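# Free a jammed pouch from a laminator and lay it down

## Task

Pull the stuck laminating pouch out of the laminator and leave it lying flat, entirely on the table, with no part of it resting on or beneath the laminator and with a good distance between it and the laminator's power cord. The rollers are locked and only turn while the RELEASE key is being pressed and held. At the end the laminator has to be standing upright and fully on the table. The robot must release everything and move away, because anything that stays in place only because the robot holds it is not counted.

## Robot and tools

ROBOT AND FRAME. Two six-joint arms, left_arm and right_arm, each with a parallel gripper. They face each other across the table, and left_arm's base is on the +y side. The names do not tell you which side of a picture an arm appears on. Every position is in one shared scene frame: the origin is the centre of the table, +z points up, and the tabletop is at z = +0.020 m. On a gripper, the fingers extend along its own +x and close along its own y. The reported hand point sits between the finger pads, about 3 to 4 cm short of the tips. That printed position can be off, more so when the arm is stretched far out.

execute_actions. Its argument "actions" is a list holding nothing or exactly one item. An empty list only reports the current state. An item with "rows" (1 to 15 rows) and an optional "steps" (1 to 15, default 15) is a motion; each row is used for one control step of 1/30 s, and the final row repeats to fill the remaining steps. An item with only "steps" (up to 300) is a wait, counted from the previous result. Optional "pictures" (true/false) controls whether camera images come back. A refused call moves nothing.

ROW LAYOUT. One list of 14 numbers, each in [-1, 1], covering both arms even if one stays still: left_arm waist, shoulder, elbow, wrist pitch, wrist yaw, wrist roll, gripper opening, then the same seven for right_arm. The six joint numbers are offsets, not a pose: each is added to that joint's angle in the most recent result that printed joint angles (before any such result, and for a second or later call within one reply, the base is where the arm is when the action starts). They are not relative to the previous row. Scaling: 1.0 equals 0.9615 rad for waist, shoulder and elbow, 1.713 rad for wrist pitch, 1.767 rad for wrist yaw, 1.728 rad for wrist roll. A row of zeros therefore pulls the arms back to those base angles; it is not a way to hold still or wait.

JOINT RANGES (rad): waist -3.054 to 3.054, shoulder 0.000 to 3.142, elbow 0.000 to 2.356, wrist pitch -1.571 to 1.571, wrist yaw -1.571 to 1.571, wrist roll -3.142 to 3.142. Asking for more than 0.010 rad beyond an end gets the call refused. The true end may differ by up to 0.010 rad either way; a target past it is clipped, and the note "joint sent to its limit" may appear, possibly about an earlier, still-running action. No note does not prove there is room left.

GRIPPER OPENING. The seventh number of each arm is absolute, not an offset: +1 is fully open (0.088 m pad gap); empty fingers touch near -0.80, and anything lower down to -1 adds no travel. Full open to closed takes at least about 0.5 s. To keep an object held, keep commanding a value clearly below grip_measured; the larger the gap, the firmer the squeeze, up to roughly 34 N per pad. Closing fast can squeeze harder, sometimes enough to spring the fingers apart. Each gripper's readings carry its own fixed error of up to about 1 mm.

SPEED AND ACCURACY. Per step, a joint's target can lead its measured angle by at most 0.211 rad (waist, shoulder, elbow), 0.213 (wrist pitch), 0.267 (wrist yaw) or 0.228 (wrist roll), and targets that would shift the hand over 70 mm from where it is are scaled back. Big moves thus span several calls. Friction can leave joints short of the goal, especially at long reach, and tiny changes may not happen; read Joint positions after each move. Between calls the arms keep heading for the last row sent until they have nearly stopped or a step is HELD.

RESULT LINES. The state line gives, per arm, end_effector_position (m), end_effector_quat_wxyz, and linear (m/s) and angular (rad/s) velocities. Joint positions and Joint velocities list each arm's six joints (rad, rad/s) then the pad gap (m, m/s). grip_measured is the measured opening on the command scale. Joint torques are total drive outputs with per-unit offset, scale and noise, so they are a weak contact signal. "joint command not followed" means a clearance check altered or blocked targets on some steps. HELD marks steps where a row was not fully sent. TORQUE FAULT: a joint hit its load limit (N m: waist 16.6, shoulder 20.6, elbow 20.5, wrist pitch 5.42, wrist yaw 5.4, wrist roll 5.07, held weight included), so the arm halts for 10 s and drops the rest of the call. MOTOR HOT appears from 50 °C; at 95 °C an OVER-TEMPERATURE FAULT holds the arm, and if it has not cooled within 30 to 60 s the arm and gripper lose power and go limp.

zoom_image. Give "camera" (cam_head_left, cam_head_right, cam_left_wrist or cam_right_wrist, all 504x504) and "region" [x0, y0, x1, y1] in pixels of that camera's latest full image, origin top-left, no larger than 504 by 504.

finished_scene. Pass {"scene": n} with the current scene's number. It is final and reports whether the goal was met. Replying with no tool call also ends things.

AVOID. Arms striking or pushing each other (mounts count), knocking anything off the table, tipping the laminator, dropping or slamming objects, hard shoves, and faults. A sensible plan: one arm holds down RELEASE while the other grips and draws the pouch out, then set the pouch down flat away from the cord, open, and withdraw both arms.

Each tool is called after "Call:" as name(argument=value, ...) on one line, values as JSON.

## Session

Call:
execute_actions(actions=[])

Scene clock: 0.00 s of 5200.00 s.
left_arm: end_effector_position=(-0.1107, -0.0374, +0.2396) grip_measured=+0.831 end_effector_quat_wxyz=(+0.395, -0.112, +0.634, -0.655) end_effector_velocity=(+0.002, -0.000, -0.001) end_effector_angular_velocity=(+0.001, -0.010, +0.007) | right_arm: end_effector_position=(+0.0350, -0.2157, +0.3756) grip_measured=+0.855 end_effector_quat_wxyz=(+0.694, -0.022, +0.167, +0.700) end_effector_velocity=(-0.001, +0.000, +0.002) end_effector_angular_velocity=(+0.005, +0.005, +0.006)
Joint positions: left_arm=[-0.238  1.973  1.099  0.482  0.385 -1.233  0.08 ] | right_arm=[ 0.65   0.899  0.706 -0.229  0.872  0.542  0.081]
Joint velocities: left_arm=[ 0.002 -0.002 -0.002 -0.007 -0.007  0.007 -0.   ] | right_arm=[-0.002 -0.002  0.002  0.007 -0.007 -0.007 -0.   ]
Joint torques (N m, as the arm reports them, + toward a larger angle): no reading
Motor temperatures (°C, as the motors report them): left_arm=[28 32 33 32 32 32] | right_arm=[29 32 31 31 29 32]
Heat: left arm: hottest elbow 33 °C (+0.0 °C/min); right arm: hottest shoulder 32 °C (+0.0 °C/min).

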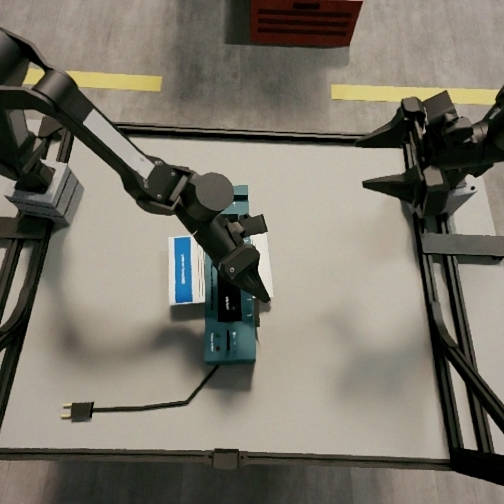

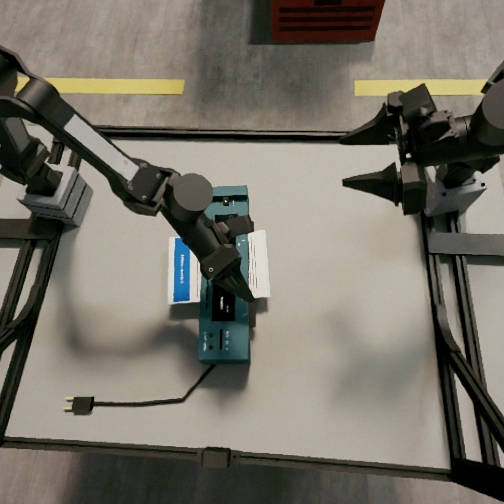

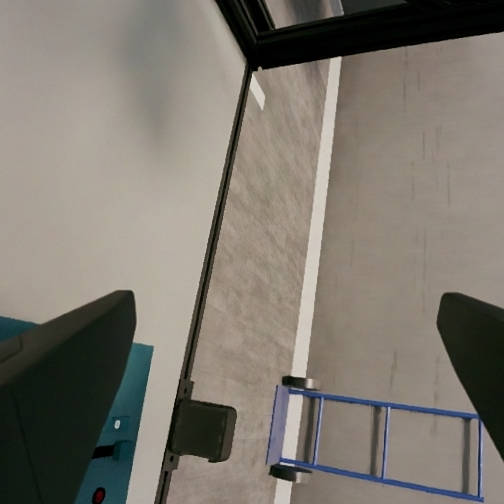

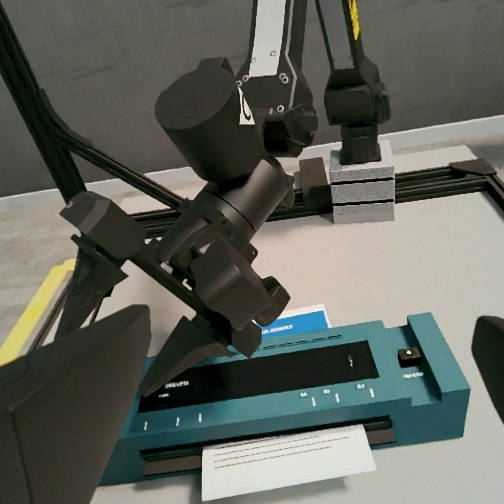

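Call:
execute_actions(actions=[{"rows":[[0,-0.1,0.02,-0.777,-0.218,0.714,0.5,0,0,0,0,-0.493,-1,0.8],[0.02,-0.15,0.05,-0.777,-0.218,0.714,0.2,0,0,0,0,-0.493,-1,0.6],[0.04,-0.15,0.07,-0.777,-0.218,0.714,0,0,0,0,0,-0.493,-1,0.4],[0.06,-0.15,0.1,-0.777,-0.218,0.714,-0.3,0,0,0,0,-0.493,-1,0.2],[0.09,-0.15,0.12,-0.777,-0.218,0.714,-0.6,0,0,0,0,-0.493,-1,0],[0.12,-0.15,0.15,-0.777,-0.218,0.714,-0.9,0,0,0,0,-0.493,-1,0],[0.15,-0.15,0.17,-0.777,-0.218,0.714,-0.9,0,0,0,0,-0.493,-1,0],[0.18,-0.15,0.2,-0.777,-0.218,0.714,-0.9,0,0,0,0,-0.493,-1,0],[0.21,-0.15,0.22,-0.777,-0.218,0.714,-0.9,0,0,0,0,-0.493,-1,0],[0.24,-0.13,0.25,-0.777,-0.218,0.714,-0.9,0,0,0,0,-0.493,-1,0],[0.27,-0.1,0.27,-0.777,-0.218,0.714,-0.9,0,0,0,0,-0.493,-1,0],[0.3,-0.07,0.3,-0.777,-0.218,0.714,-0.9,0,0,0,0,-0.493,-1,0],[0.322,-0.04,0.33,-0.777,-0.218,0.714,-0.9,0,0,0,0,-0.493,-1,0],[0.322,-0.01,0.356,-0.777,-0.218,0.714,-0.9,0,0,0,0,-0.493,-1,0],[0.322,0.02,0.356,-0.777,-0.218,0.714,-0.9,0,0,0,0,-0.493,-1,0]],"steps":15}], pictures=false)

Call:
execute_actions(actions=[{"steps":20}], pictures=false)

Scene clock: 15.93 s of 5200.00 s.
left_arm: end_effector_position=(+0.0946, -0.0504, +0.2350) grip_measured=-0.802 end_effector_quat_wxyz=(+0.639, +0.264, +0.383, -0.612) end_effector_velocity=(+0.269, +0.137, -0.325) end_effector_angular_velocity=(+1.768, -1.342, -1.087) | right_arm: end_effector_position=(-0.0700, -0.2794, +0.3539) grip_measured=+0.006 end_effector_quat_wxyz=(+0.250, -0.265, -0.157, +0.918) end_effector_velocity=(-0.012, -0.020, -0.005) end_effector_angular_velocity=(+1.443, -1.095, +0.987)
Joint positions: left_arm=[ 0.058  1.898  1.406 -0.458 -0.002 -0.231  0.   ] | right_arm=[ 0.651  0.898  0.706 -0.229  0.017 -0.471  0.039]
Joint velocities: left_arm=[ 0.53   0.72   0.608 -1.751 -0.037  2.015  0.   ] | right_arm=[-0.007 -0.002 -0.002 -0.022 -0.168 -2.059 -0.004]
Joint torques (N m, as the arm reports them, + toward a larger angle): left_arm=[-2.26 -5.33  6.32  0.32  0.1   0.21] | right_arm=[-0.06 -1.72  6.33  1.9  -0.03 -0.14]
Motor temperatures (°C, as the motors report them): left_arm=[28 36 35 34 32 32] | right_arm=[29 32 33 33 29 32]
Heat: left arm: hottest shoulder 36 °C (+11.3 °C/min); right arm: hottest elbow 33 °C (+3.8 °C/min).
Steps of this call (steps 1 to 90: nothing new was sent; then 12.43 s passed at rest; steps 91 to 105: all 15 steps of this action). Readings (joint positions):
91: left_arm=[-0.242 1.961 1.102 0.439 0.333 -1.185] | right_arm=[0.646 0.898 0.706 -0.229 0.826 0.495]
92: left_arm=[-0.244 1.938 1.108 0.362 0.245 -1.114] | right_arm=[0.646 0.897 0.706 -0.229 0.736 0.423]
94: left_arm=[-0.231 1.895 1.127 0.230 0.115 -0.979] | right_arm=[0.647 0.897 0.706 -0.229 0.573 0.286]
98: left_arm=[-0.140 1.843 1.232 -0.018 0.026 -0.705] | right_arm=[0.647 0.898 0.706 -0.229 0.247 0.009]
105: the state above

Scene clock: 16.60 s of 5200.00 s.
left_arm: end_effector_position=(+0.1062, +0.0207, +0.1739) grip_measured=-0.802 end_effector_quat_wxyz=(+0.526, +0.469, +0.442, -0.556) end_effector_velocity=(+0.002, +0.002, -0.000) end_effector_angular_velocity=(+0.007, -0.004, +0.025) | right_arm: end_effector_position=(-0.0713, -0.2811, +0.3540) grip_measured=+0.000 end_effector_quat_wxyz=(+0.137, -0.331, -0.466, +0.809) end_effector_velocity=(+0.001, -0.001, -0.002) end_effector_angular_velocity=(+0.021, -0.024, +0.019)
Joint positions: left_arm=[ 0.073  1.988  1.435 -0.846 -0.003 -0.005  0.   ] | right_arm=[ 0.651  0.898  0.706 -0.229  0.003 -1.181  0.039]
Joint velocities: left_arm=[ 0.002 -0.002 -0.002 -0.007 -0.007 -0.022  0.   ] | right_arm=[-0.002 -0.002 -0.002 -0.007 -0.007 -0.037 -0.   ]
Joint torques (N m, as the arm reports them, + toward a larger angle): left_arm=[-0.22 -9.02  7.28  0.3   0.07  0.19] | right_arm=[-0.05 -1.7   6.29  1.87 -0.08 -0.09]
Motor temperatures (°C, as the motors report them): left_arm=[28 36 35 34 32 32] | right_arm=[29 32 33 33 29 32]
Heat: left arm: hottest shoulder 36 °C (+10.8 °C/min); right arm: hottest elbow 33 °C (+3.6 °C/min).
Steps of this call (steps 1 to 20: the robot went on to your last target). Readings (joint positions):
1: left_arm=[0.072 1.919 1.422 -0.518 -0.003 -0.163] | right_arm=[0.651 0.898 0.706 -0.229 0.013 -0.540]
2: left_arm=[0.080 1.937 1.429 -0.583 -0.003 -0.110] | right_arm=[0.651 0.898 0.706 -0.229 0.010 -0.608]
4: left_arm=[0.082 1.965 1.431 -0.715 -0.003 -0.051] | right_arm=[0.651 0.898 0.706 -0.229 0.006 -0.745]
8: left_arm=[0.074 1.988 1.431 -0.821 -0.003 -0.014] | right_arm=[0.651 0.898 0.706 -0.229 0.004 -1.020]
20: the state above

Call:
execute_actions(actions=[{"rows":[[0,0,0,0,0,0,-0.9,-0.04,0.07,-0.02,0.06,0,-0.064,0],[0,0,0,0,0,0,-0.9,-0.07,0.14,-0.04,0.11,0,-0.064,0],[0,0,0,0,0,0,-0.9,-0.1,0.2,-0.05,0.16,0,-0.064,0],[0,0,0,0,0,0,-0.9,-0.13,0.26,-0.07,0.2,0,-0.064,0],[0,0,0,0,0,0,-0.9,-0.16,0.32,-0.08,0.24,0,-0.064,0],[0,0,0,0,0,0,-0.9,-0.19,0.38,-0.1,0.28,0,-0.064,0],[0,0,0,0,0,0,-0.9,-0.22,0.44,-0.11,0.32,0,-0.064,0],[0,0,0,0,0,0,-0.9,-0.25,0.5,-0.13,0.36,0,-0.064,0],[0,0,0,0,0,0,-0.9,-0.28,0.56,-0.14,0.4,0,-0.064,0],[0,0,0,0,0,0,-0.9,-0.31,0.62,-0.16,0.44,0,-0.064,0],[0,0,0,0,0,0,-0.9,-0.34,0.68,-0.17,0.48,0,-0.064,0],[0,0,0,0,0,0,-0.9,-0.37,0.74,-0.19,0.52,0,-0.064,0],[0,0,0,0,0,0,-0.9,-0.4,0.8,-0.2,0.56,0,-0.064,0],[0,0,0,0,0,0,-0.9,-0.43,0.86,-0.22,0.6,0,-0.064,0],[0,0,0,0,0,0,-0.9,-0.492,1,-0.251,0.68,0,-0.064,0]],"steps":15}], pictures=false)

Call:
execute_actions(actions=[{"steps":12}], pictures=false)

Call:
execute_actions(actions=[{"rows":[[0,0,0,0,0,0,-0.9,0,0.04,0,0,0,0,0],[0,0,0,0,0,0,-0.9,0,0.07,0,0,0,0,0],[0,0,0,0,0,0,-0.9,0,0.1,0,0,0,0,0],[0,0,0,0,0,0,-0.9,0,0.135,0,0,0,0,0]],"steps":15}])

Scene clock: 22.73 s of 5200.00 s.
left_arm: end_effector_position=(+0.1062, +0.0208, +0.1739) grip_measured=-0.802 end_effector_quat_wxyz=(+0.526, +0.469, +0.442, -0.556) end_effector_velocity=(+0.004, +0.002, -0.000) end_effector_angular_velocity=(+0.006, -0.021, +0.013) | right_arm: end_effector_position=(-0.0396, -0.1245, +0.2016) grip_measured=+0.000 end_effector_quat_wxyz=(+0.258, -0.432, -0.433, +0.748) end_effector_velocity=(+0.330, +0.204, -0.451) end_effector_angular_velocity=(-0.325, -0.239, -0.967)
Joint positions: left_arm=[ 0.073  1.988  1.435 -0.847 -0.003 -0.005  0.   ] | right_arm=[ 0.275  1.647  0.531  0.68   0.001 -1.288  0.039]
Joint velocities: left_arm=[ 0.002 -0.002 -0.002 -0.007 -0.022 -0.007  0.   ] | right_arm=[-0.969  1.648 -0.447  1.692  0.007 -0.022  0.   ]
Joint torques (N m, as the arm reports them, + toward a larger angle): left_arm=[-0.05 -9.49  6.6   0.47 -0.02  0.  ] | right_arm=[-0.79 -3.82  2.55  1.86  0.06 -0.1 ]
Motor temperatures (°C, as the motors report them): left_arm=[28 37 36 34 32 32] | right_arm=[29 32 34 34 29 32]
Heat: left arm: hottest shoulder 37 °C (+10.6 °C/min); right arm: hottest elbow 34 °C (+5.3 °C/min).
From where the robot then was, a joint's target lay farther than a number of 1.0 reaches, so one or more steps of this call were cut to that.
Steps of this call (steps 1 to 15: the robot went on to your last target; steps 16 to 90: nothing new was sent; then 2.63 s passed at rest; steps 91 to 105: all 15 steps of this action). Readings (joint positions):
91: left_arm=[0.073 1.988 1.435 -0.847 -0.003 -0.005] | right_arm=[0.646 0.906 0.705 -0.212 0.000 -1.206]
92: left_arm=[0.073 1.988 1.435 -0.847 -0.003 -0.005] | right_arm=[0.633 0.929 0.701 -0.161 -0.001 -1.235]
94: left_arm=[0.073 1.988 1.435 -0.847 -0.003 -0.005] | right_arm=[0.589 1.014 0.696 -0.026 -0.001 -1.264]
98: left_arm=[0.073 1.988 1.435 -0.847 -0.003 -0.005] | right_arm=[0.479 1.241 0.642 0.232 0.000 -1.283]
105: the state above

Scene clock: 23.13 s of 5200.00 s.
left_arm: end_effector_position=(+0.1063, +0.0208, +0.1739) grip_measured=-0.802 end_effector_quat_wxyz=(+0.526, +0.469, +0.442, -0.556) end_effector_velocity=(+0.000, +0.004, -0.001) end_effector_angular_velocity=(+0.012, -0.007, +0.006) | right_arm: end_effector_position=(-0.0033, -0.1104, +0.1518) grip_measured=+0.000 end_effector_quat_wxyz=(+0.289, -0.459, -0.407, +0.735) end_effector_velocity=(+0.003, -0.001, -0.007) end_effector_angular_velocity=(-0.015, -0.019, -0.006)
Joint positions: left_arm=[ 0.073  1.988  1.435 -0.847 -0.003 -0.005  0.   ] | right_arm=[ 0.18   1.853  0.466  0.931  0.006 -1.289  0.039]
Joint velocities: left_arm=[-0.002 -0.002 -0.007 -0.007 -0.007 -0.007  0.   ] | right_arm=[-0.002  0.012 -0.002 -0.007  0.007 -0.007 -0.   ]
Joint torques (N m, as the arm reports them, + toward a larger angle): left_arm=[-0.06 -9.48  6.6   0.47 -0.02 -0.01] | right_arm=[-0.19 -4.41  3.4   2.03 -0.08 -0.09]
Motor temperatures (°C, as the motors report them): left_arm=[28 37 36 34 32 32] | right_arm=[29 32 34 34 29 32]
Heat: left arm: hottest shoulder 37 °C (+10.4 °C/min); right arm: hottest elbow 34 °C (+5.2 °C/min).
Steps of this call (steps 1 to 12: the robot went on to your last target). Readings (joint positions):
1: left_arm=[0.073 1.988 1.435 -0.847 -0.003 -0.005] | right_arm=[0.243 1.705 0.515 0.742 0.002 -1.288]
2: left_arm=[0.073 1.988 1.435 -0.847 -0.003 -0.005] | right_arm=[0.216 1.758 0.502 0.800 0.005 -1.288]
4: left_arm=[0.073 1.988 1.435 -0.847 -0.003 -0.005] | right_arm=[0.186 1.827 0.479 0.865 0.007 -1.288]
8: left_arm=[0.073 1.988 1.435 -0.847 -0.003 -0.005] | right_arm=[0.180 1.852 0.466 0.924 0.006 -1.289]
12: the state above

Scene clock: 23.63 s of 5200.00 s.
left_arm: end_effector_position=(+0.1063, +0.0208, +0.1739) grip_measured=-0.802 end_effector_quat_wxyz=(+0.526, +0.469, +0.442, -0.556) end_effector_velocity=(-0.002, +0.002, +0.002) end_effector_angular_velocity=(+0.003, +0.008, +0.004) | right_arm: end_effector_position=(+0.0024, -0.1213, +0.1058) grip_measured=+0.000 end_effector_quat_wxyz=(+0.251, -0.496, -0.374, +0.743) end_effector_velocity=(-0.001, +0.001, +0.003) end_effector_angular_velocity=(+0.012, +0.004, +0.008)
Joint positions: left_arm=[ 0.073  1.988  1.435 -0.847 -0.003 -0.005  0.   ] | right_arm=[ 0.18   1.977  0.465  0.931  0.006 -1.289  0.039]
Joint velocities: left_arm=[-0.002 -0.007 -0.002 -0.007  0.007 -0.007  0.   ] | right_arm=[-0.002 -0.007 -0.002  0.007 -0.007 -0.007 -0.   ]
Joint torques (N m, as the arm reports them, + toward a larger angle): left_arm=[-0.05 -9.48  6.6   0.45 -0.02  0.  ] | right_arm=[ 0.   -4.55  2.98  1.75  0.    0.01]
Motor temperatures (°C, as the motors report them): left_arm=[28 37 36 34 32 32] | right_arm=[29 32 34 34 29 32]
Heat: left arm: hottest shoulder 37 °C (+10.2 °C/min); right arm: hottest elbow 34 °C (+5.1 °C/min).
Steps of this call (steps 1 to 15: all 15 steps of this action). Readings (joint positions):
1: left_arm=[0.073 1.988 1.435 -0.847 -0.003 -0.005] | right_arm=[0.180 1.858 0.466 0.933 0.006 -1.289]
2: left_arm=[0.073 1.988 1.435 -0.847 -0.003 -0.005] | right_arm=[0.180 1.867 0.466 0.937 0.006 -1.289]
4: left_arm=[0.073 1.988 1.435 -0.847 -0.003 -0.005] | right_arm=[0.180 1.906 0.466 0.937 0.006 -1.289]
8: left_arm=[0.073 1.988 1.435 -0.847 -0.003 -0.005] | right_arm=[0.180 1.973 0.465 0.925 0.006 -1.289]
15: the state above

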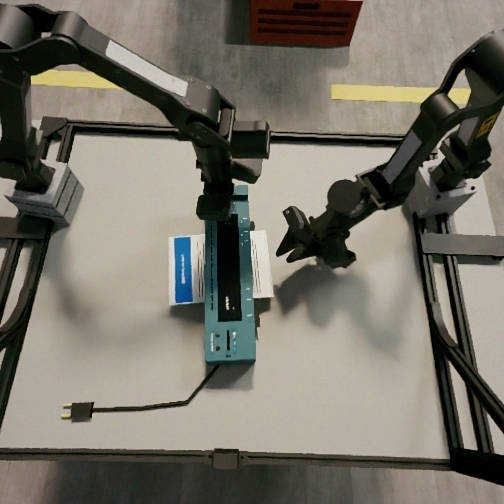

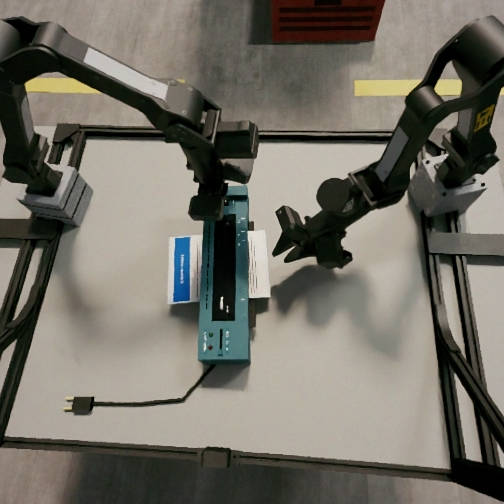

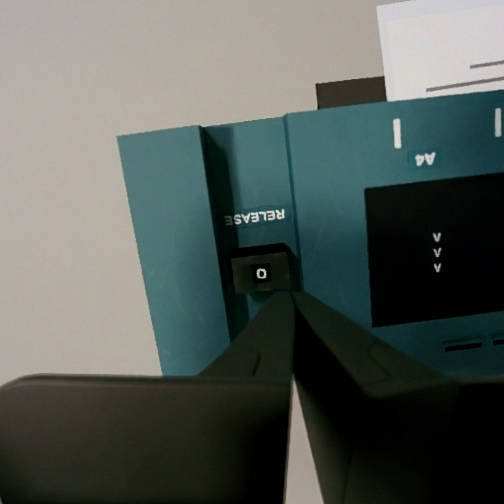

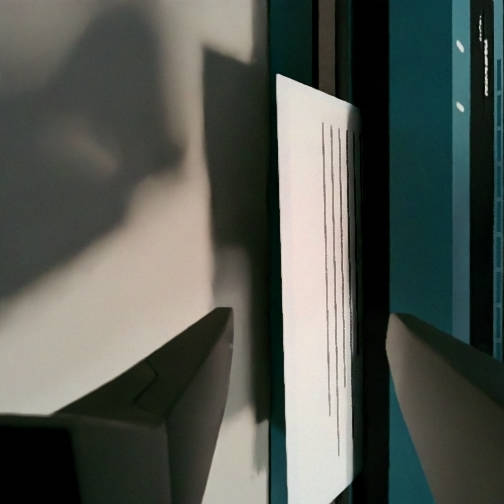

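Call:
execute_actions(actions=[{"rows":[[0.01,0,0,0.007,0,0,-0.9,0,0.02,0.014,0.003,0,0,0],[0.02,0,0,0.007,0,0,-0.9,0,0.035,0.025,0.005,0,0,0],[0.02,0,0,0.007,0,0,-0.9,0,0.05,0.035,0.007,0,0,0],[0.02,0.01,0,0.007,0,0,-0.9,0,0.065,0.046,0.009,0,0,0],[0.02,0.02,0,0.007,0,0,-0.9,0,0.08,0.056,0.011,0,0,0],[0.02,0.03,0,0.007,0,0,-0.9,0,0.095,0.067,0.013,0,0,0],[0.02,0.04,0,0.007,0,0,-0.9,0,0.11,0.077,0.016,0,0,0],[0.02,0.05,0,0.007,0,0,-0.9,0,0.125,0.088,0.018,0,0,0],[0.02,0.06,0,0.007,0,0,-0.9,0,0.14,0.098,0.02,0,0,0],[0.02,0.06,0,0.007,0,0,-0.9,0,0.155,0.109,0.022,0,0,0]],"steps":15}])

Scene clock: 31.53 s of 5200.00 s.
left_arm: end_effector_position=(+0.1133, +0.0206, +0.1580) grip_measured=-0.802 end_effector_quat_wxyz=(+0.523, +0.473, +0.454, -0.544) end_effector_velocity=(+0.000, +0.005, -0.007) end_effector_angular_velocity=(+0.036, -0.008, +0.006) | right_arm: end_effector_position=(-0.0069, -0.1035, +0.0838) grip_measured=+0.000 end_effector_quat_wxyz=(+0.247, -0.499, -0.370, +0.744) end_effector_velocity=(-0.001, +0.002, -0.007) end_effector_angular_velocity=(-0.006, -0.005, +0.008)
Joint positions: left_arm=[ 0.09   2.031  1.435 -0.836 -0.003 -0.005  0.   ] | right_arm=[ 0.18   2.116  0.558  0.965  0.006 -1.289  0.039]
Joint velocities: left_arm=[-0.002  0.017  0.002 -0.022 -0.007 -0.007  0.   ] | right_arm=[-0.002  0.032  0.017  0.007 -0.007 -0.007  0.   ]
Joint torques (N m, as the arm reports them, + toward a larger angle): left_arm=[ 0.11 -8.13  6.46  0.46 -0.02  0.  ] | right_arm=[ 0.   -5.03  3.52  1.93  0.    0.  ]
Motor temperatures (°C, as the motors report them): left_arm=[28 38 36 34 32 32] | right_arm=[29 32 34 34 29 32]
Heat: left arm: hottest shoulder 38 °C (+9.5 °C/min); right arm: hottest elbow 34 °C (+3.8 °C/min).
Steps of this call (steps 1 to 15: the robot went on to your last target; steps 16 to 90: nothing new was sent; then 4.40 s passed at rest; steps 91 to 105: all 15 steps of this action). Readings (joint positions):
91: left_arm=[0.073 1.988 1.435 -0.846 -0.003 -0.005] | right_arm=[0.180 1.978 0.465 0.931 0.006 -1.289]
92: left_arm=[0.074 1.988 1.435 -0.843 -0.003 -0.005] | right_arm=[0.180 1.983 0.467 0.933 0.006 -1.289]
94: left_arm=[0.080 1.988 1.435 -0.839 -0.003 -0.005] | right_arm=[0.180 2.003 0.480 0.938 0.006 -1.289]
98: left_arm=[0.090 1.995 1.435 -0.836 -0.003 -0.005] | right_arm=[0.180 2.057 0.517 0.951 0.006 -1.289]
105: the state above

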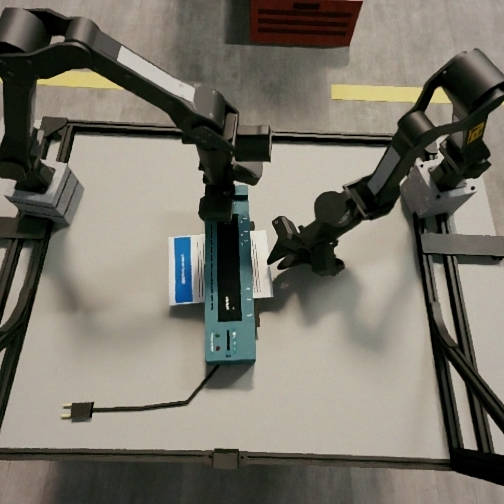

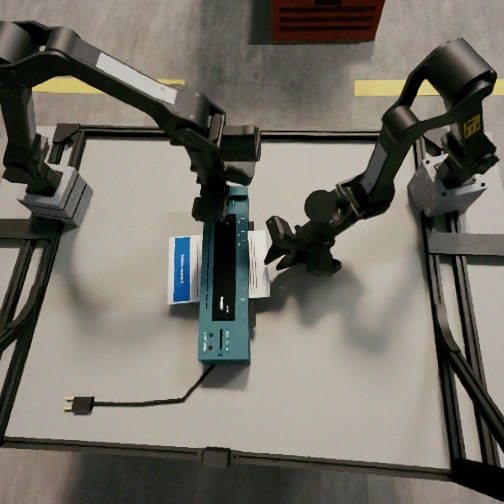

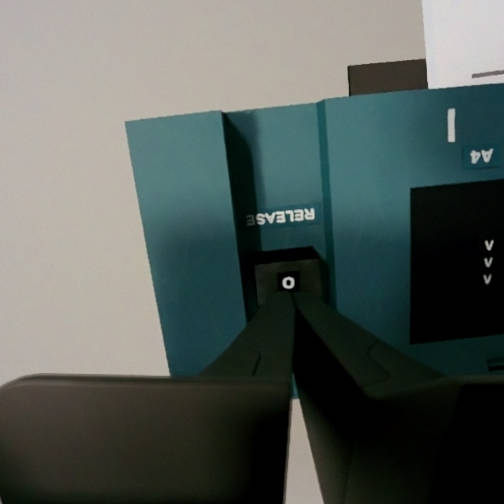

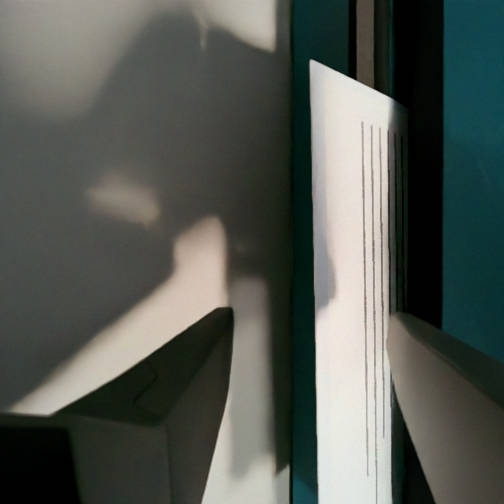

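Call:
execute_actions(actions=[{"rows":[[0,0.01,0,0.01,0,0,-0.9,0,0.01,0.02,-0.002,0,0,-0.1],[0,0.015,0,0.01,0,0,-0.9,0,0.018,0.032,-0.004,0,0,-0.19],[0,0.02,0,0.01,0,0,-0.9,0,0.025,0.044,-0.006,0,0,-0.19],[0,0.025,0,0.01,0,0,-0.9,0,0.033,0.056,-0.008,0,0,-0.19],[0,0.03,0,0.01,0,0,-0.9,0,0.04,0.068,-0.01,0,0,-0.19],[0,0.035,0,0.01,0,0,-0.9,0,0.047,0.08,-0.012,0,0,-0.19],[0,0.04,0,0.01,0,0,-0.9,0,0.054,0.092,-0.014,0,0,-0.19],[0,0.045,0,0.01,0,0,-0.9,0,0.061,0.104,-0.016,0,0,-0.19],[0,0.05,0,0.01,0,0,-0.9,0,0.068,0.116,-0.018,0,0,-0.19],[0,0.055,0,0.01,0,0,-0.9,0,0.076,0.128,-0.02,0,0,-0.19],[0,0.06,0,0.01,0,0,-0.9,0,0.083,0.141,-0.021,0,0,-0.19],[0,0.065,0,0.01,0,0,-0.9,0,0.083,0.141,-0.021,0,0,-0.19],[0,0.07,0,0.01,0,0,-0.9,0,0.083,0.141,-0.021,0,0,-0.19]],"steps":15}])

Scene clock: 40.27 s of 5200.00 s.
left_arm: end_effector_position=(+0.1132, +0.0194, +0.1449) grip_measured=-0.802 end_effector_quat_wxyz=(+0.519, +0.478, +0.459, -0.539) end_effector_velocity=(+0.000, +0.003, -0.004) end_effector_angular_velocity=(+0.017, -0.007, +0.006) | right_arm: end_effector_position=(-0.0206, -0.0773, +0.0834) grip_measured=-0.188 end_effector_quat_wxyz=(+0.254, -0.493, -0.376, +0.742) end_effector_velocity=(-0.012, +0.022, +0.008) end_effector_angular_velocity=(+0.036, +0.031, -0.000)
Joint positions: left_arm=[ 0.09   2.066  1.435 -0.818 -0.003 -0.005  0.   ] | right_arm=[ 0.18   2.175  0.674  0.931  0.006 -1.289  0.03 ]
Joint velocities: left_arm=[-0.002  0.007 -0.002 -0.007 -0.007 -0.007  0.   ] | right_arm=[-0.002  0.032  0.085 -0.007 -0.007  0.007 -0.002]
Joint torques (N m, as the arm reports them, + toward a larger angle): left_arm=[-0.06 -6.54  6.37  0.34 -0.02  0.  ] | right_arm=[-0.01 -4.43  4.22  1.72  0.    0.01]
Motor temperatures (°C, as the motors report them): left_arm=[28 38 37 34 32 32] | right_arm=[29 33 33 35 29 32]
Heat: left arm: hottest shoulder 38 °C (+7.5 °C/min); right arm: hottest wrist pitch 35 °C (+4.5 °C/min).
Steps of this call (steps 1 to 15: the robot went on to your last target; steps 16 to 90: nothing new was sent; then 5.23 s passed at rest; steps 91 to 105: all 15 steps of this action). Readings (joint positions):
91: left_arm=[0.090 2.031 1.435 -0.834 -0.003 -0.005] | right_arm=[0.180 2.118 0.561 0.967 0.006 -1.289]
92: left_arm=[0.090 2.031 1.435 -0.829 -0.003 -0.005] | right_arm=[0.180 2.119 0.564 0.966 0.006 -1.289]
94: left_arm=[0.090 2.031 1.435 -0.823 -0.003 -0.005] | right_arm=[0.180 2.126 0.579 0.960 0.006 -1.289]
98: left_arm=[0.090 2.040 1.435 -0.820 -0.003 -0.005] | right_arm=[0.180 2.150 0.623 0.947 0.006 -1.289]
105: the state above

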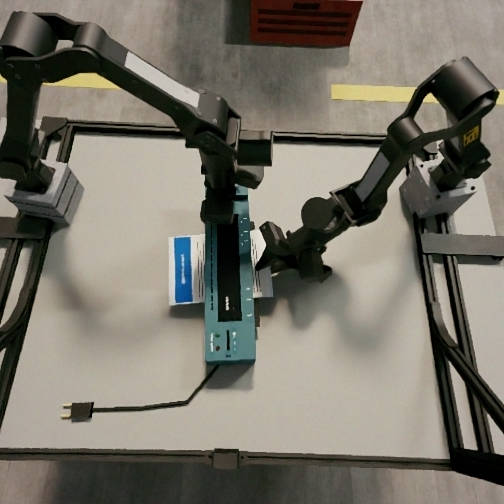

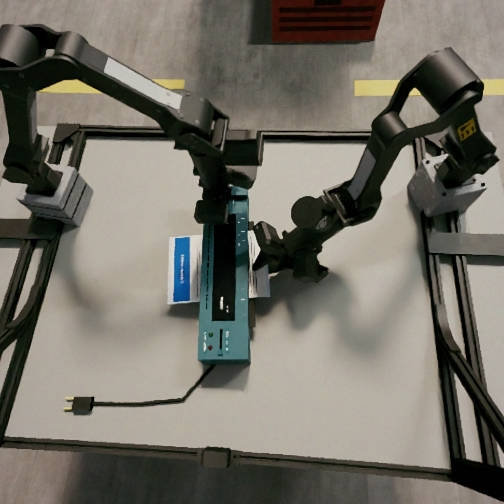

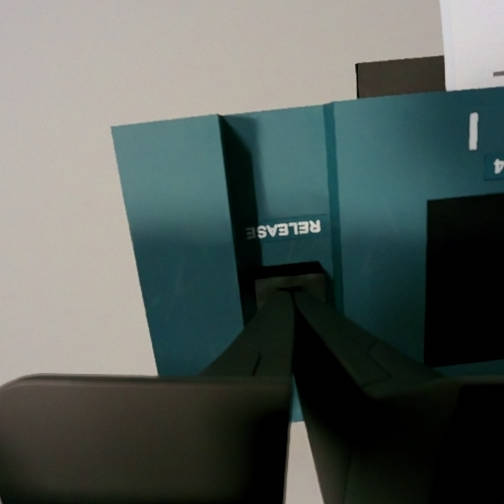

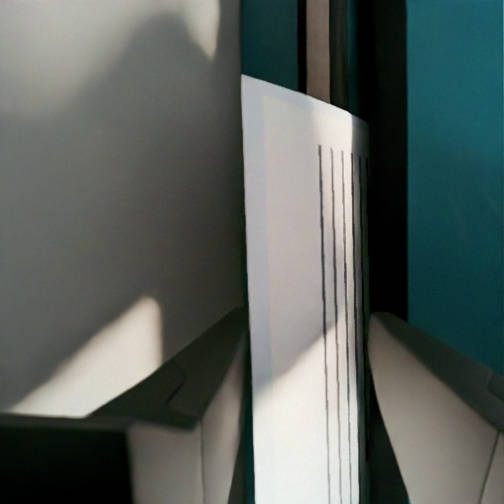

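Call:
execute_actions(actions=[{"rows":[[0,0.035,0,0,0,0,-0.9,0,0.005,0.01,0,0,0,-0.26],[0,0.04,0,0,0,0,-0.9,0,0.005,0.01,0,0,0,-0.33],[0,0.045,0,0,0,0,-0.9,0,0.005,0.01,0,0,0,-0.4],[0,0.05,0,0,0,0,-0.9,0,0.005,0.01,0,0,0,-0.47],[0,0.055,0,0,0,0,-0.9,0,0.005,0.01,0,0,0,-0.54],[0,0.06,0,0,0,0,-0.9,0,0.005,0.01,0,0,0,-0.61],[0,0.065,0,0,0,0,-0.9,0,0.005,0.01,0,0,0,-0.68],[0,0.07,0,0,0,0,-0.9,0,0.005,0.01,0,0,0,-0.75],[0,0.075,0,0,0,0,-0.9,0,0.005,0.01,0,0,0,-0.82],[0,0.08,0,0,0,0,-0.9,0,0.005,0.01,0,0,0,-1],[0,0.085,0,0,0,0,-0.9,0,0.005,0.01,0,0,0,-1]],"steps":15}])

Scene clock: 44.30 s of 5200.00 s.
left_arm: end_effector_position=(+0.1132, +0.0194, +0.1333) grip_measured=-0.802 end_effector_quat_wxyz=(+0.514, +0.485, +0.465, -0.534) end_effector_velocity=(-0.002, +0.004, -0.001) end_effector_angular_velocity=(+0.022, +0.007, +0.004) | right_arm: end_effector_position=(-0.0224, -0.0731, +0.0863) grip_measured=-0.758 end_effector_quat_wxyz=(+0.256, -0.491, -0.386, +0.738) end_effector_velocity=(-0.000, +0.000, +0.000) end_effector_angular_velocity=(-0.001, -0.003, +0.008)
Joint positions: left_arm=[ 0.09   2.101  1.442 -0.814 -0.003 -0.005  0.   ] | right_arm=[ 0.179  2.179  0.685  0.938  0.007 -1.304  0.002]
Joint velocities: left_arm=[-0.002  0.002  0.002 -0.022  0.007 -0.007  0.   ] | right_arm=[-0.002 -0.002  0.002 -0.007 -0.007 -0.007  0.   ]
Joint torques (N m, as the arm reports them, + toward a larger angle): left_arm=[-0.06 -4.85  5.41  0.02 -0.02  0.  ] | right_arm=[ 0.05 -6.25  2.77  1.28 -0.06  0.52]
Motor temperatures (°C, as the motors report them): left_arm=[28 38 37 34 32 32] | right_arm=[29 33 33 35 29 32]
Heat: left arm: hottest shoulder 38 °C (+6.8 °C/min); right arm: hottest wrist pitch 35 °C (+4.1 °C/min).
Steps of this call (steps 1 to 30: the robot went on to your last target; steps 31 to 90: nothing new was sent; then 0.53 s passed at rest; steps 91 to 105: all 15 steps of this action). Readings (joint positions):
91: left_arm=[0.090 2.067 1.435 -0.818 -0.003 -0.005] | right_arm=[0.180 2.181 0.685 0.931 0.006 -1.289]
92: left_arm=[0.090 2.068 1.435 -0.818 -0.003 -0.005] | right_arm=[0.180 2.181 0.685 0.931 0.006 -1.289]
94: left_arm=[0.090 2.072 1.436 -0.817 -0.003 -0.005] | right_arm=[0.180 2.181 0.685 0.931 0.006 -1.289]
98: left_arm=[0.090 2.088 1.438 -0.813 -0.003 -0.005] | right_arm=[0.180 2.181 0.685 0.932 0.006 -1.289]
105: the state above

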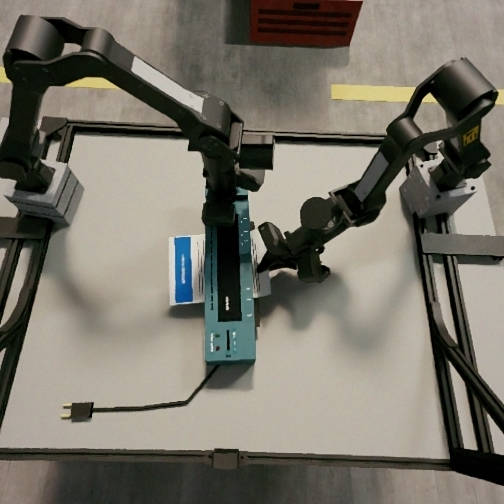

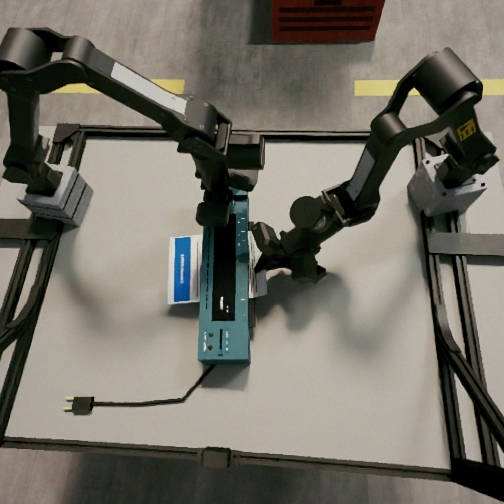

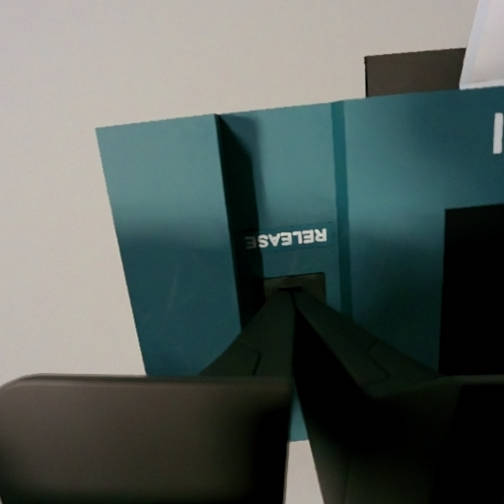

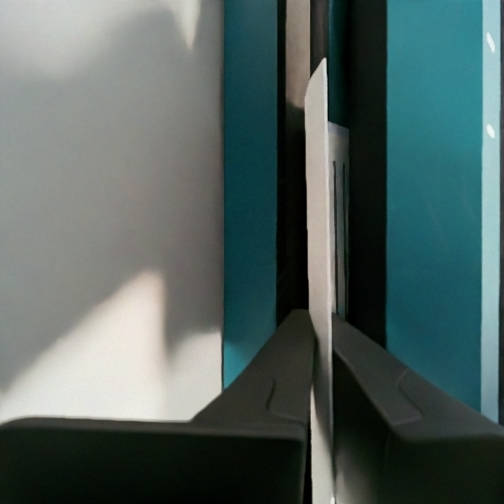

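Call:
execute_actions(actions=[{"rows":[[0,0.05,0,0,0,0,-0.9,0,0,-0.02,0,0,0,-1],[0,0.05,0,0,0,0,-0.9,0.006,-0.015,-0.029,-0.01,0,0.005,-1],[0,0.05,0,0,0,0,-0.9,0.011,-0.031,-0.038,-0.02,0,0.01,-1],[0,0.05,0,0,0,0,-0.9,0.017,-0.046,-0.047,-0.03,0,0.015,-1],[0,0.05,0,0,0,0,-0.9,0.022,-0.061,-0.056,-0.04,0,0.02,-1],[0,0.05,0,0,0,0,-0.9,0.028,-0.077,-0.065,-0.05,0,0.025,-1],[0,0.05,0,0,0,0,-0.9,0.034,-0.092,-0.074,-0.06,0,0.03,-1],[0,0.05,0,0,0,0,-0.9,0.039,-0.107,-0.083,-0.07,0,0.035,-1],[0,0.05,0,0,0,0,-0.9,0.045,-0.122,-0.092,-0.08,0,0.04,-1],[0,0.05,0,0,0,0,-0.9,0.051,-0.138,-0.101,-0.09,0,0.045,-1],[0,0.05,0,0,0,0,-0.9,0.056,-0.153,-0.11,-0.1,0,0.05,-1],[0,0.05,0,0,0,0,-0.9,0.062,-0.168,-0.119,-0.11,0,0.055,-1],[0,0.05,0,0,0,0,-0.9,0.067,-0.184,-0.128,-0.12,0,0.06,-1],[0,0.05,0,0,0,0,-0.9,0.073,-0.199,-0.137,-0.13,0,0.065,-1]],"steps":15}], pictures=false)

Call:
execute_actions(actions=[{"steps":8}])

Scene clock: 55.93 s of 5200.00 s.
left_arm: end_effector_position=(+0.1132, +0.0191, +0.1334) grip_measured=-0.802 end_effector_quat_wxyz=(+0.514, +0.485, +0.465, -0.533) end_effector_velocity=(+0.000, +0.003, +0.001) end_effector_angular_velocity=(+0.007, -0.005, +0.020) | right_arm: end_effector_position=(-0.0180, -0.1186, +0.0878) grip_measured=-0.756 end_effector_quat_wxyz=(+0.218, -0.516, -0.329, +0.760) end_effector_velocity=(+0.005, -0.122, -0.007) end_effector_angular_velocity=(-0.309, -0.061, +0.038)
Joint positions: left_arm=[ 0.09   2.103  1.445 -0.816 -0.003 -0.005  0.   ] | right_arm=[ 0.228  2.015  0.578  0.742  0.019 -1.221  0.002]
Joint velocities: left_arm=[-0.002 -0.007 -0.007 -0.007 -0.007 -0.022  0.   ] | right_arm=[ 0.154 -0.335 -0.276 -0.359  0.022  0.154 -0.001]
Joint torques (N m, as the arm reports them, + toward a larger angle): left_arm=[-0.06 -4.91  5.92  0.49 -0.02  0.  ] | right_arm=[ 0.88 -5.81  2.62  1.65 -0.43  0.62]
Motor temperatures (°C, as the motors report them): left_arm=[28 37 36 33 32 32] | right_arm=[29 35 33 35 29 33]
Heat: left arm: hottest shoulder 37 °C (+4.3 °C/min); right arm: hottest shoulder 35 °C (+3.2 °C/min).
Steps of this call (steps 1 to 15: the robot went on to your last target; steps 16 to 334: nothing new was sent; steps 335 to 349: all 15 steps of this action). Readings (joint positions):
335: left_arm=[0.090 2.101 1.443 -0.815 -0.003 -0.005] | right_arm=[0.174 2.179 0.684 0.938 0.004 -1.304]
336: left_arm=[0.090 2.102 1.444 -0.816 -0.003 -0.005] | right_arm=[0.174 2.176 0.682 0.938 0.005 -1.305]
338: left_arm=[0.090 2.102 1.445 -0.816 -0.003 -0.005] | right_arm=[0.177 2.162 0.675 0.922 0.006 -1.304]
342: left_arm=[0.090 2.102 1.445 -0.816 -0.003 -0.005] | right_arm=[0.192 2.111 0.643 0.862 0.013 -1.277]
349: the state above

Scene clock: 56.20 s of 5200.00 s.
left_arm: end_effector_position=(+0.1132, +0.0191, +0.1334) grip_measured=-0.802 end_effector_quat_wxyz=(+0.514, +0.485, +0.465, -0.533) end_effector_velocity=(-0.002, +0.004, +0.001) end_effector_angular_velocity=(+0.017, -0.007, +0.001) | right_arm: end_effector_position=(-0.0175, -0.1284, +0.0848) grip_measured=-0.758 end_effector_quat_wxyz=(+0.208, -0.521, -0.319, +0.764) end_effector_velocity=(+0.001, -0.001, +0.003) end_effector_angular_velocity=(+0.002, +0.001, +0.008)
Joint positions: left_arm=[ 0.09   2.103  1.445 -0.816 -0.003 -0.005  0.   ] | right_arm=[ 0.24   1.998  0.558  0.715  0.019 -1.209  0.002]
Joint velocities: left_arm=[-0.007 -0.002  0.002 -0.022 -0.007 -0.007  0.   ] | right_arm=[-0.002 -0.017 -0.007 -0.007 -0.007 -0.007 -0.   ]
Joint torques (N m, as the arm reports them, + toward a larger angle): left_arm=[-0.06 -4.91  5.91  0.49 -0.02  0.  ] | right_arm=[ 0.76 -6.38  2.67  1.69 -0.38  0.62]
Motor temperatures (°C, as the motors report them): left_arm=[28 37 36 33 32 32] | right_arm=[29 35 33 35 29 33]
Heat: left arm: hottest shoulder 37 °C (+4.3 °C/min); right arm: hottest shoulder 35 °C (+3.2 °C/min).
Steps of this call (steps 1 to 8: the robot went on to your last target). Readings (joint positions):
1: left_arm=[0.090 2.103 1.445 -0.816 -0.003 -0.005] | right_arm=[0.231 2.007 0.572 0.736 0.021 -1.216]
2: left_arm=[0.090 2.103 1.445 -0.816 -0.003 -0.005] | right_arm=[0.233 2.002 0.569 0.728 0.020 -1.214]
4: left_arm=[0.090 2.103 1.445 -0.816 -0.003 -0.005] | right_arm=[0.237 1.999 0.563 0.720 0.020 -1.211]
8: the state above

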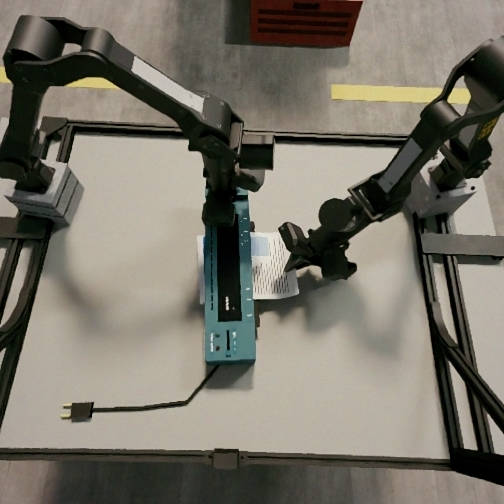

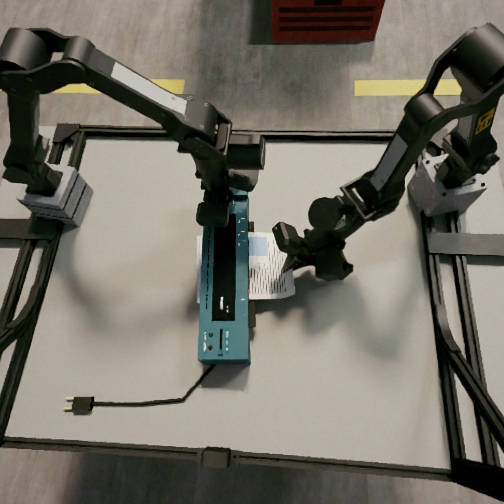

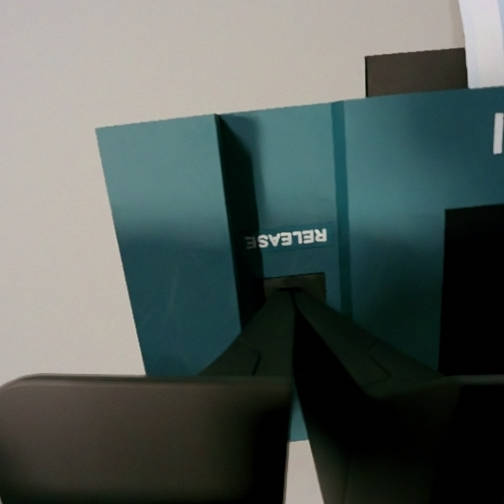

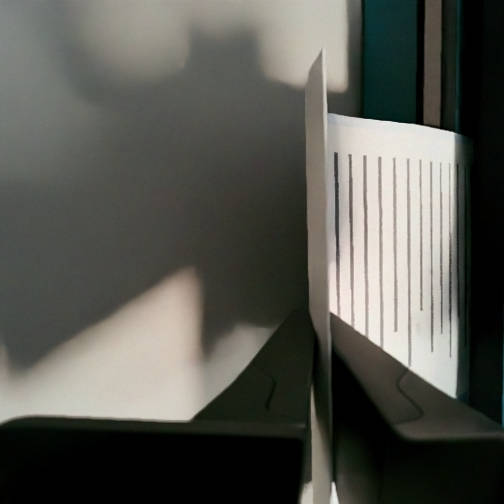

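Call:
execute_actions(actions=[{"rows":[[0,0.048,0,0,0,0,-0.9,0.007,-0.018,-0.006,-0.013,0,0.007,-1],[0,0.048,0,0,0,0,-0.9,0.015,-0.037,-0.012,-0.026,0,0.014,-1],[0,0.048,0,0,0,0,-0.9,0.022,-0.055,-0.017,-0.038,0,0.021,-1],[0,0.048,0,0,0,0,-0.9,0.029,-0.073,-0.023,-0.051,0,0.028,-1],[0,0.048,0,0,0,0,-0.9,0.037,-0.092,-0.029,-0.064,0,0.035,-1],[0,0.048,0,0,0,0,-0.9,0.044,-0.11,-0.035,-0.077,0,0.042,-1],[0,0.048,0,0,0,0,-0.9,0.051,-0.128,-0.04,-0.089,0,0.049,-1],[0,0.048,0,0,0,0,-0.9,0.059,-0.147,-0.046,-0.102,0,0.056,-1],[0,0.048,0,0,0,0,-0.9,0.066,-0.165,-0.052,-0.115,0,0.063,-1],[0,0.048,0,0,0,0,-0.9,0.073,-0.183,-0.058,-0.128,0,0.07,-1],[0,0.048,0,0,0,0,-0.9,0.081,-0.202,-0.063,-0.14,0,0.077,-1],[0,0.048,0,0,0,0,-0.9,0.088,-0.22,-0.069,-0.153,0,0.084,-1]],"steps":15}], pictures=false)

Call:
execute_actions(actions=[{"rows":[[0,0.048,0,0,0,0,-0.9,0.011,-0.015,-0.007,-0.011,0,0.008,-1],[0,0.048,0,0,0,0,-0.9,0.022,-0.03,-0.013,-0.022,0,0.016,-1],[0,0.048,0,0,0,0,-0.9,0.033,-0.045,-0.02,-0.033,0,0.024,-1],[0,0.048,0,0,0,0,-0.9,0.044,-0.06,-0.026,-0.044,0,0.032,-1],[0,0.048,0,0,0,0,-0.9,0.055,-0.075,-0.033,-0.055,0,0.04,-1],[0,0.048,0,0,0,0,-0.9,0.066,-0.09,-0.04,-0.066,0,0.048,-1],[0,0.048,0,0,0,0,-0.9,0.077,-0.105,-0.046,-0.077,0,0.056,-1],[0,0.048,0,0,0,0,-0.9,0.088,-0.12,-0.053,-0.088,0,0.064,-1],[0,0.048,0,0,0,0,-0.9,0.099,-0.135,-0.059,-0.099,0,0.072,-1],[0,0.048,0,0,0,0,-0.9,0.11,-0.15,-0.066,-0.11,0,0.08,-1],[0,0.048,0,0,0,0,-0.9,0.121,-0.165,-0.073,-0.121,0,0.088,-1],[0,0.048,0,0,0,0,-0.9,0.132,-0.18,-0.079,-0.132,0,0.096,-1]],"steps":15}], pictures=false)

Call:
execute_actions(actions=[{"steps":6}])

Scene clock: 63.20 s of 5200.00 s.
left_arm: end_effector_position=(+0.1131, +0.0176, +0.1338) grip_measured=-0.802 end_effector_quat_wxyz=(+0.514, +0.484, +0.464, -0.534) end_effector_velocity=(-0.002, +0.002, +0.002) end_effector_angular_velocity=(+0.002, -0.008, -0.014) | right_arm: end_effector_position=(-0.0169, -0.1699, +0.0975) grip_measured=-0.749 end_effector_quat_wxyz=(+0.184, -0.540, -0.260, +0.779) end_effector_velocity=(+0.001, -0.068, -0.013) end_effector_angular_velocity=(-0.190, -0.034, +0.060)
Joint positions: left_arm=[ 0.09   2.104  1.449 -0.815 -0.002 -0.005  0.   ] | right_arm=[ 0.308  1.806  0.5    0.464  0.038 -1.091  0.002]
Joint velocities: left_arm=[-0.007 -0.007 -0.002 -0.007 -0.007  0.007  0.   ] | right_arm=[ 0.095 -0.139 -0.105 -0.212 -0.037  0.081 -0.001]
Joint torques (N m, as the arm reports them, + toward a larger angle): left_arm=[-0.06 -5.21  5.75  0.26 -0.03  0.  ] | right_arm=[ 0.64 -5.72  3.3   1.79 -0.63  0.68]
Motor temperatures (°C, as the motors report them): left_arm=[28 37 37 33 32 32] | right_arm=[29 36 33 35 29 33]
Heat: left arm: hottest shoulder 37 °C (+3.0 °C/min); right arm: hottest shoulder 36 °C (+4.1 °C/min).
Steps of this call (steps 1 to 30: the robot went on to your last target; steps 31 to 195: nothing new was sent; steps 196 to 210: all 15 steps of this action). Readings (joint positions):
196: left_arm=[0.090 2.103 1.446 -0.816 -0.003 -0.005] | right_arm=[0.241 1.997 0.558 0.712 0.020 -1.209]
197: left_arm=[0.090 2.103 1.446 -0.817 -0.003 -0.005] | right_arm=[0.241 1.991 0.558 0.703 0.019 -1.208]
199: left_arm=[0.090 2.103 1.446 -0.817 -0.003 -0.005] | right_arm=[0.243 1.968 0.558 0.675 0.022 -1.196]
203: left_arm=[0.090 2.104 1.449 -0.815 -0.002 -0.005] | right_arm=[0.257 1.899 0.555 0.600 0.041 -1.156]
210: the state above

Scene clock: 63.70 s of 5200.00 s.
left_arm: end_effector_position=(+0.1127, +0.0140, +0.1342) grip_measured=-0.802 end_effector_quat_wxyz=(+0.517, +0.481, +0.462, -0.537) end_effector_velocity=(+0.002, +0.003, +0.003) end_effector_angular_velocity=(+0.011, -0.022, +0.007) | right_arm: end_effector_position=(-0.0214, -0.2277, +0.0984) grip_measured=-0.773 end_effector_quat_wxyz=(+0.142, -0.553, -0.200, +0.797) end_effector_velocity=(-0.009, -0.041, +0.007) end_effector_angular_velocity=(-0.092, +0.025, +0.022)
Joint positions: left_arm=[ 0.09   2.109  1.457 -0.808 -0.001 -0.005  0.   ] | right_arm=[ 0.429  1.651  0.433  0.249  0.039 -0.938  0.001]
Joint velocities: left_arm=[-0.002 -0.007  0.002 -0.022 -0.022 -0.007  0.   ] | right_arm=[ 0.1   -0.125 -0.042 -0.139 -0.022  0.11  -0.001]
Joint torques (N m, as the arm reports them, + toward a larger angle): left_arm=[-0.05 -5.52  5.42 -0.18 -0.06 -0.01] | right_arm=[-0.33 -4.83  3.44  1.41 -0.03  0.11]
Motor temperatures (°C, as the motors report them): left_arm=[28 37 37 33 32 32] | right_arm=[29 36 33 35 29 33]
Heat: left arm: hottest shoulder 37 °C (+3.0 °C/min); right arm: hottest shoulder 36 °C (+4.0 °C/min).
Steps of this call (steps 1 to 15: all 15 steps of this action). Readings (joint positions):
1: left_arm=[0.090 2.105 1.450 -0.815 -0.002 -0.005] | right_arm=[0.311 1.804 0.498 0.457 0.037 -1.089]
2: left_arm=[0.090 2.105 1.451 -0.816 -0.002 -0.005] | right_arm=[0.313 1.801 0.497 0.452 0.037 -1.087]
4: left_arm=[0.090 2.106 1.451 -0.816 -0.002 -0.005] | right_arm=[0.319 1.784 0.496 0.430 0.045 -1.074]
8: left_arm=[0.090 2.108 1.456 -0.807 -0.002 -0.005] | right_arm=[0.345 1.726 0.494 0.370 0.074 -1.027]
15: the state above

Scene clock: 63.90 s of 5200.00 s.
left_arm: end_effector_position=(+0.1127, +0.0140, +0.1342) grip_measured=-0.802 end_effector_quat_wxyz=(+0.517, +0.481, +0.462, -0.537) end_effector_velocity=(+0.000, +0.004, -0.001) end_effector_angular_velocity=(+0.012, -0.009, -0.009) | right_arm: end_effector_position=(-0.0218, -0.2288, +0.1000) grip_measured=-0.773 end_effector_quat_wxyz=(+0.143, -0.552, -0.198, +0.798) end_effector_velocity=(+0.005, -0.006, -0.005) end_effector_angular_velocity=(-0.039, -0.010, -0.016)
Joint positions: left_arm=[ 0.09   2.109  1.457 -0.808 -0.001 -0.005  0.   ] | right_arm=[ 0.432  1.641  0.433  0.24   0.039 -0.929  0.001]
Joint velocities: left_arm=[-0.002 -0.002 -0.007 -0.007 -0.007  0.007  0.   ] | right_arm=[-0.002 -0.002 -0.002 -0.037 -0.007  0.022 -0.   ]
Joint torques (N m, as the arm reports them, + toward a larger angle): left_arm=[-0.05 -5.52  5.42 -0.18 -0.06  0.  ] | right_arm=[ 0.11 -4.73  3.1   1.3  -0.02  0.08]
Motor temperatures (°C, as the motors report them): left_arm=[28 37 37 33 32 32] | right_arm=[29 36 33 35 29 33]
Heat: left arm: hottest shoulder 37 °C (+3.0 °C/min); right arm: hottest shoulder 36 °C (+4.0 °C/min).
Steps of this call (steps 1 to 6: the robot went on to your last target). Readings (joint positions):
1: left_arm=[0.090 2.109 1.457 -0.808 -0.001 -0.005] | right_arm=[0.431 1.648 0.433 0.247 0.039 -0.935]
2: left_arm=[0.090 2.109 1.457 -0.808 -0.001 -0.005] | right_arm=[0.432 1.645 0.433 0.245 0.039 -0.933]
4: left_arm=[0.090 2.109 1.457 -0.808 -0.001 -0.005] | right_arm=[0.432 1.642 0.433 0.243 0.039 -0.930]
6: the state above

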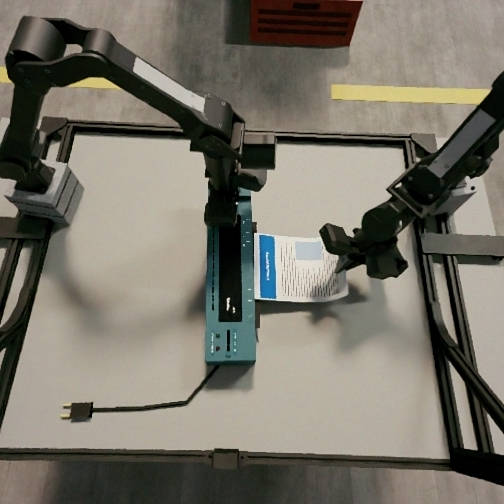

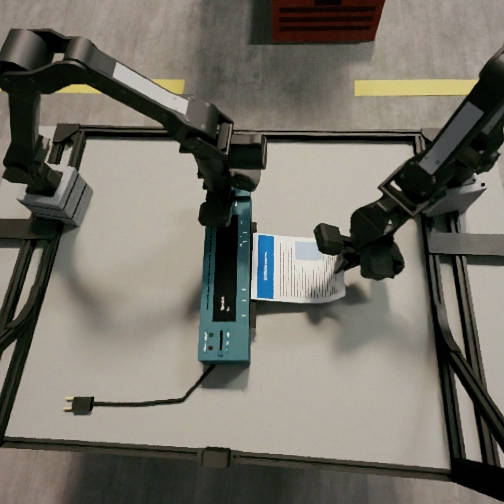

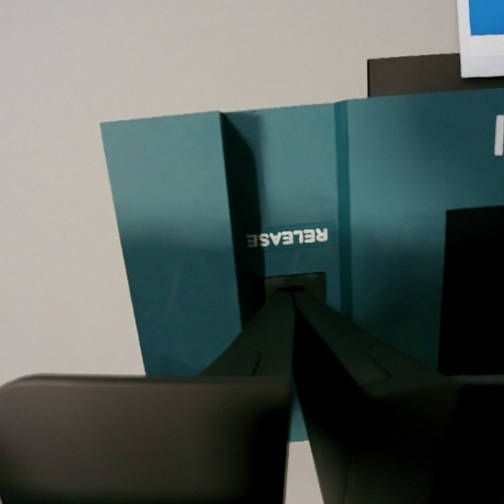

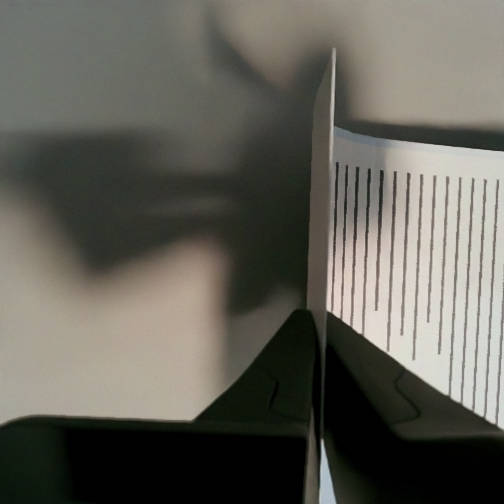

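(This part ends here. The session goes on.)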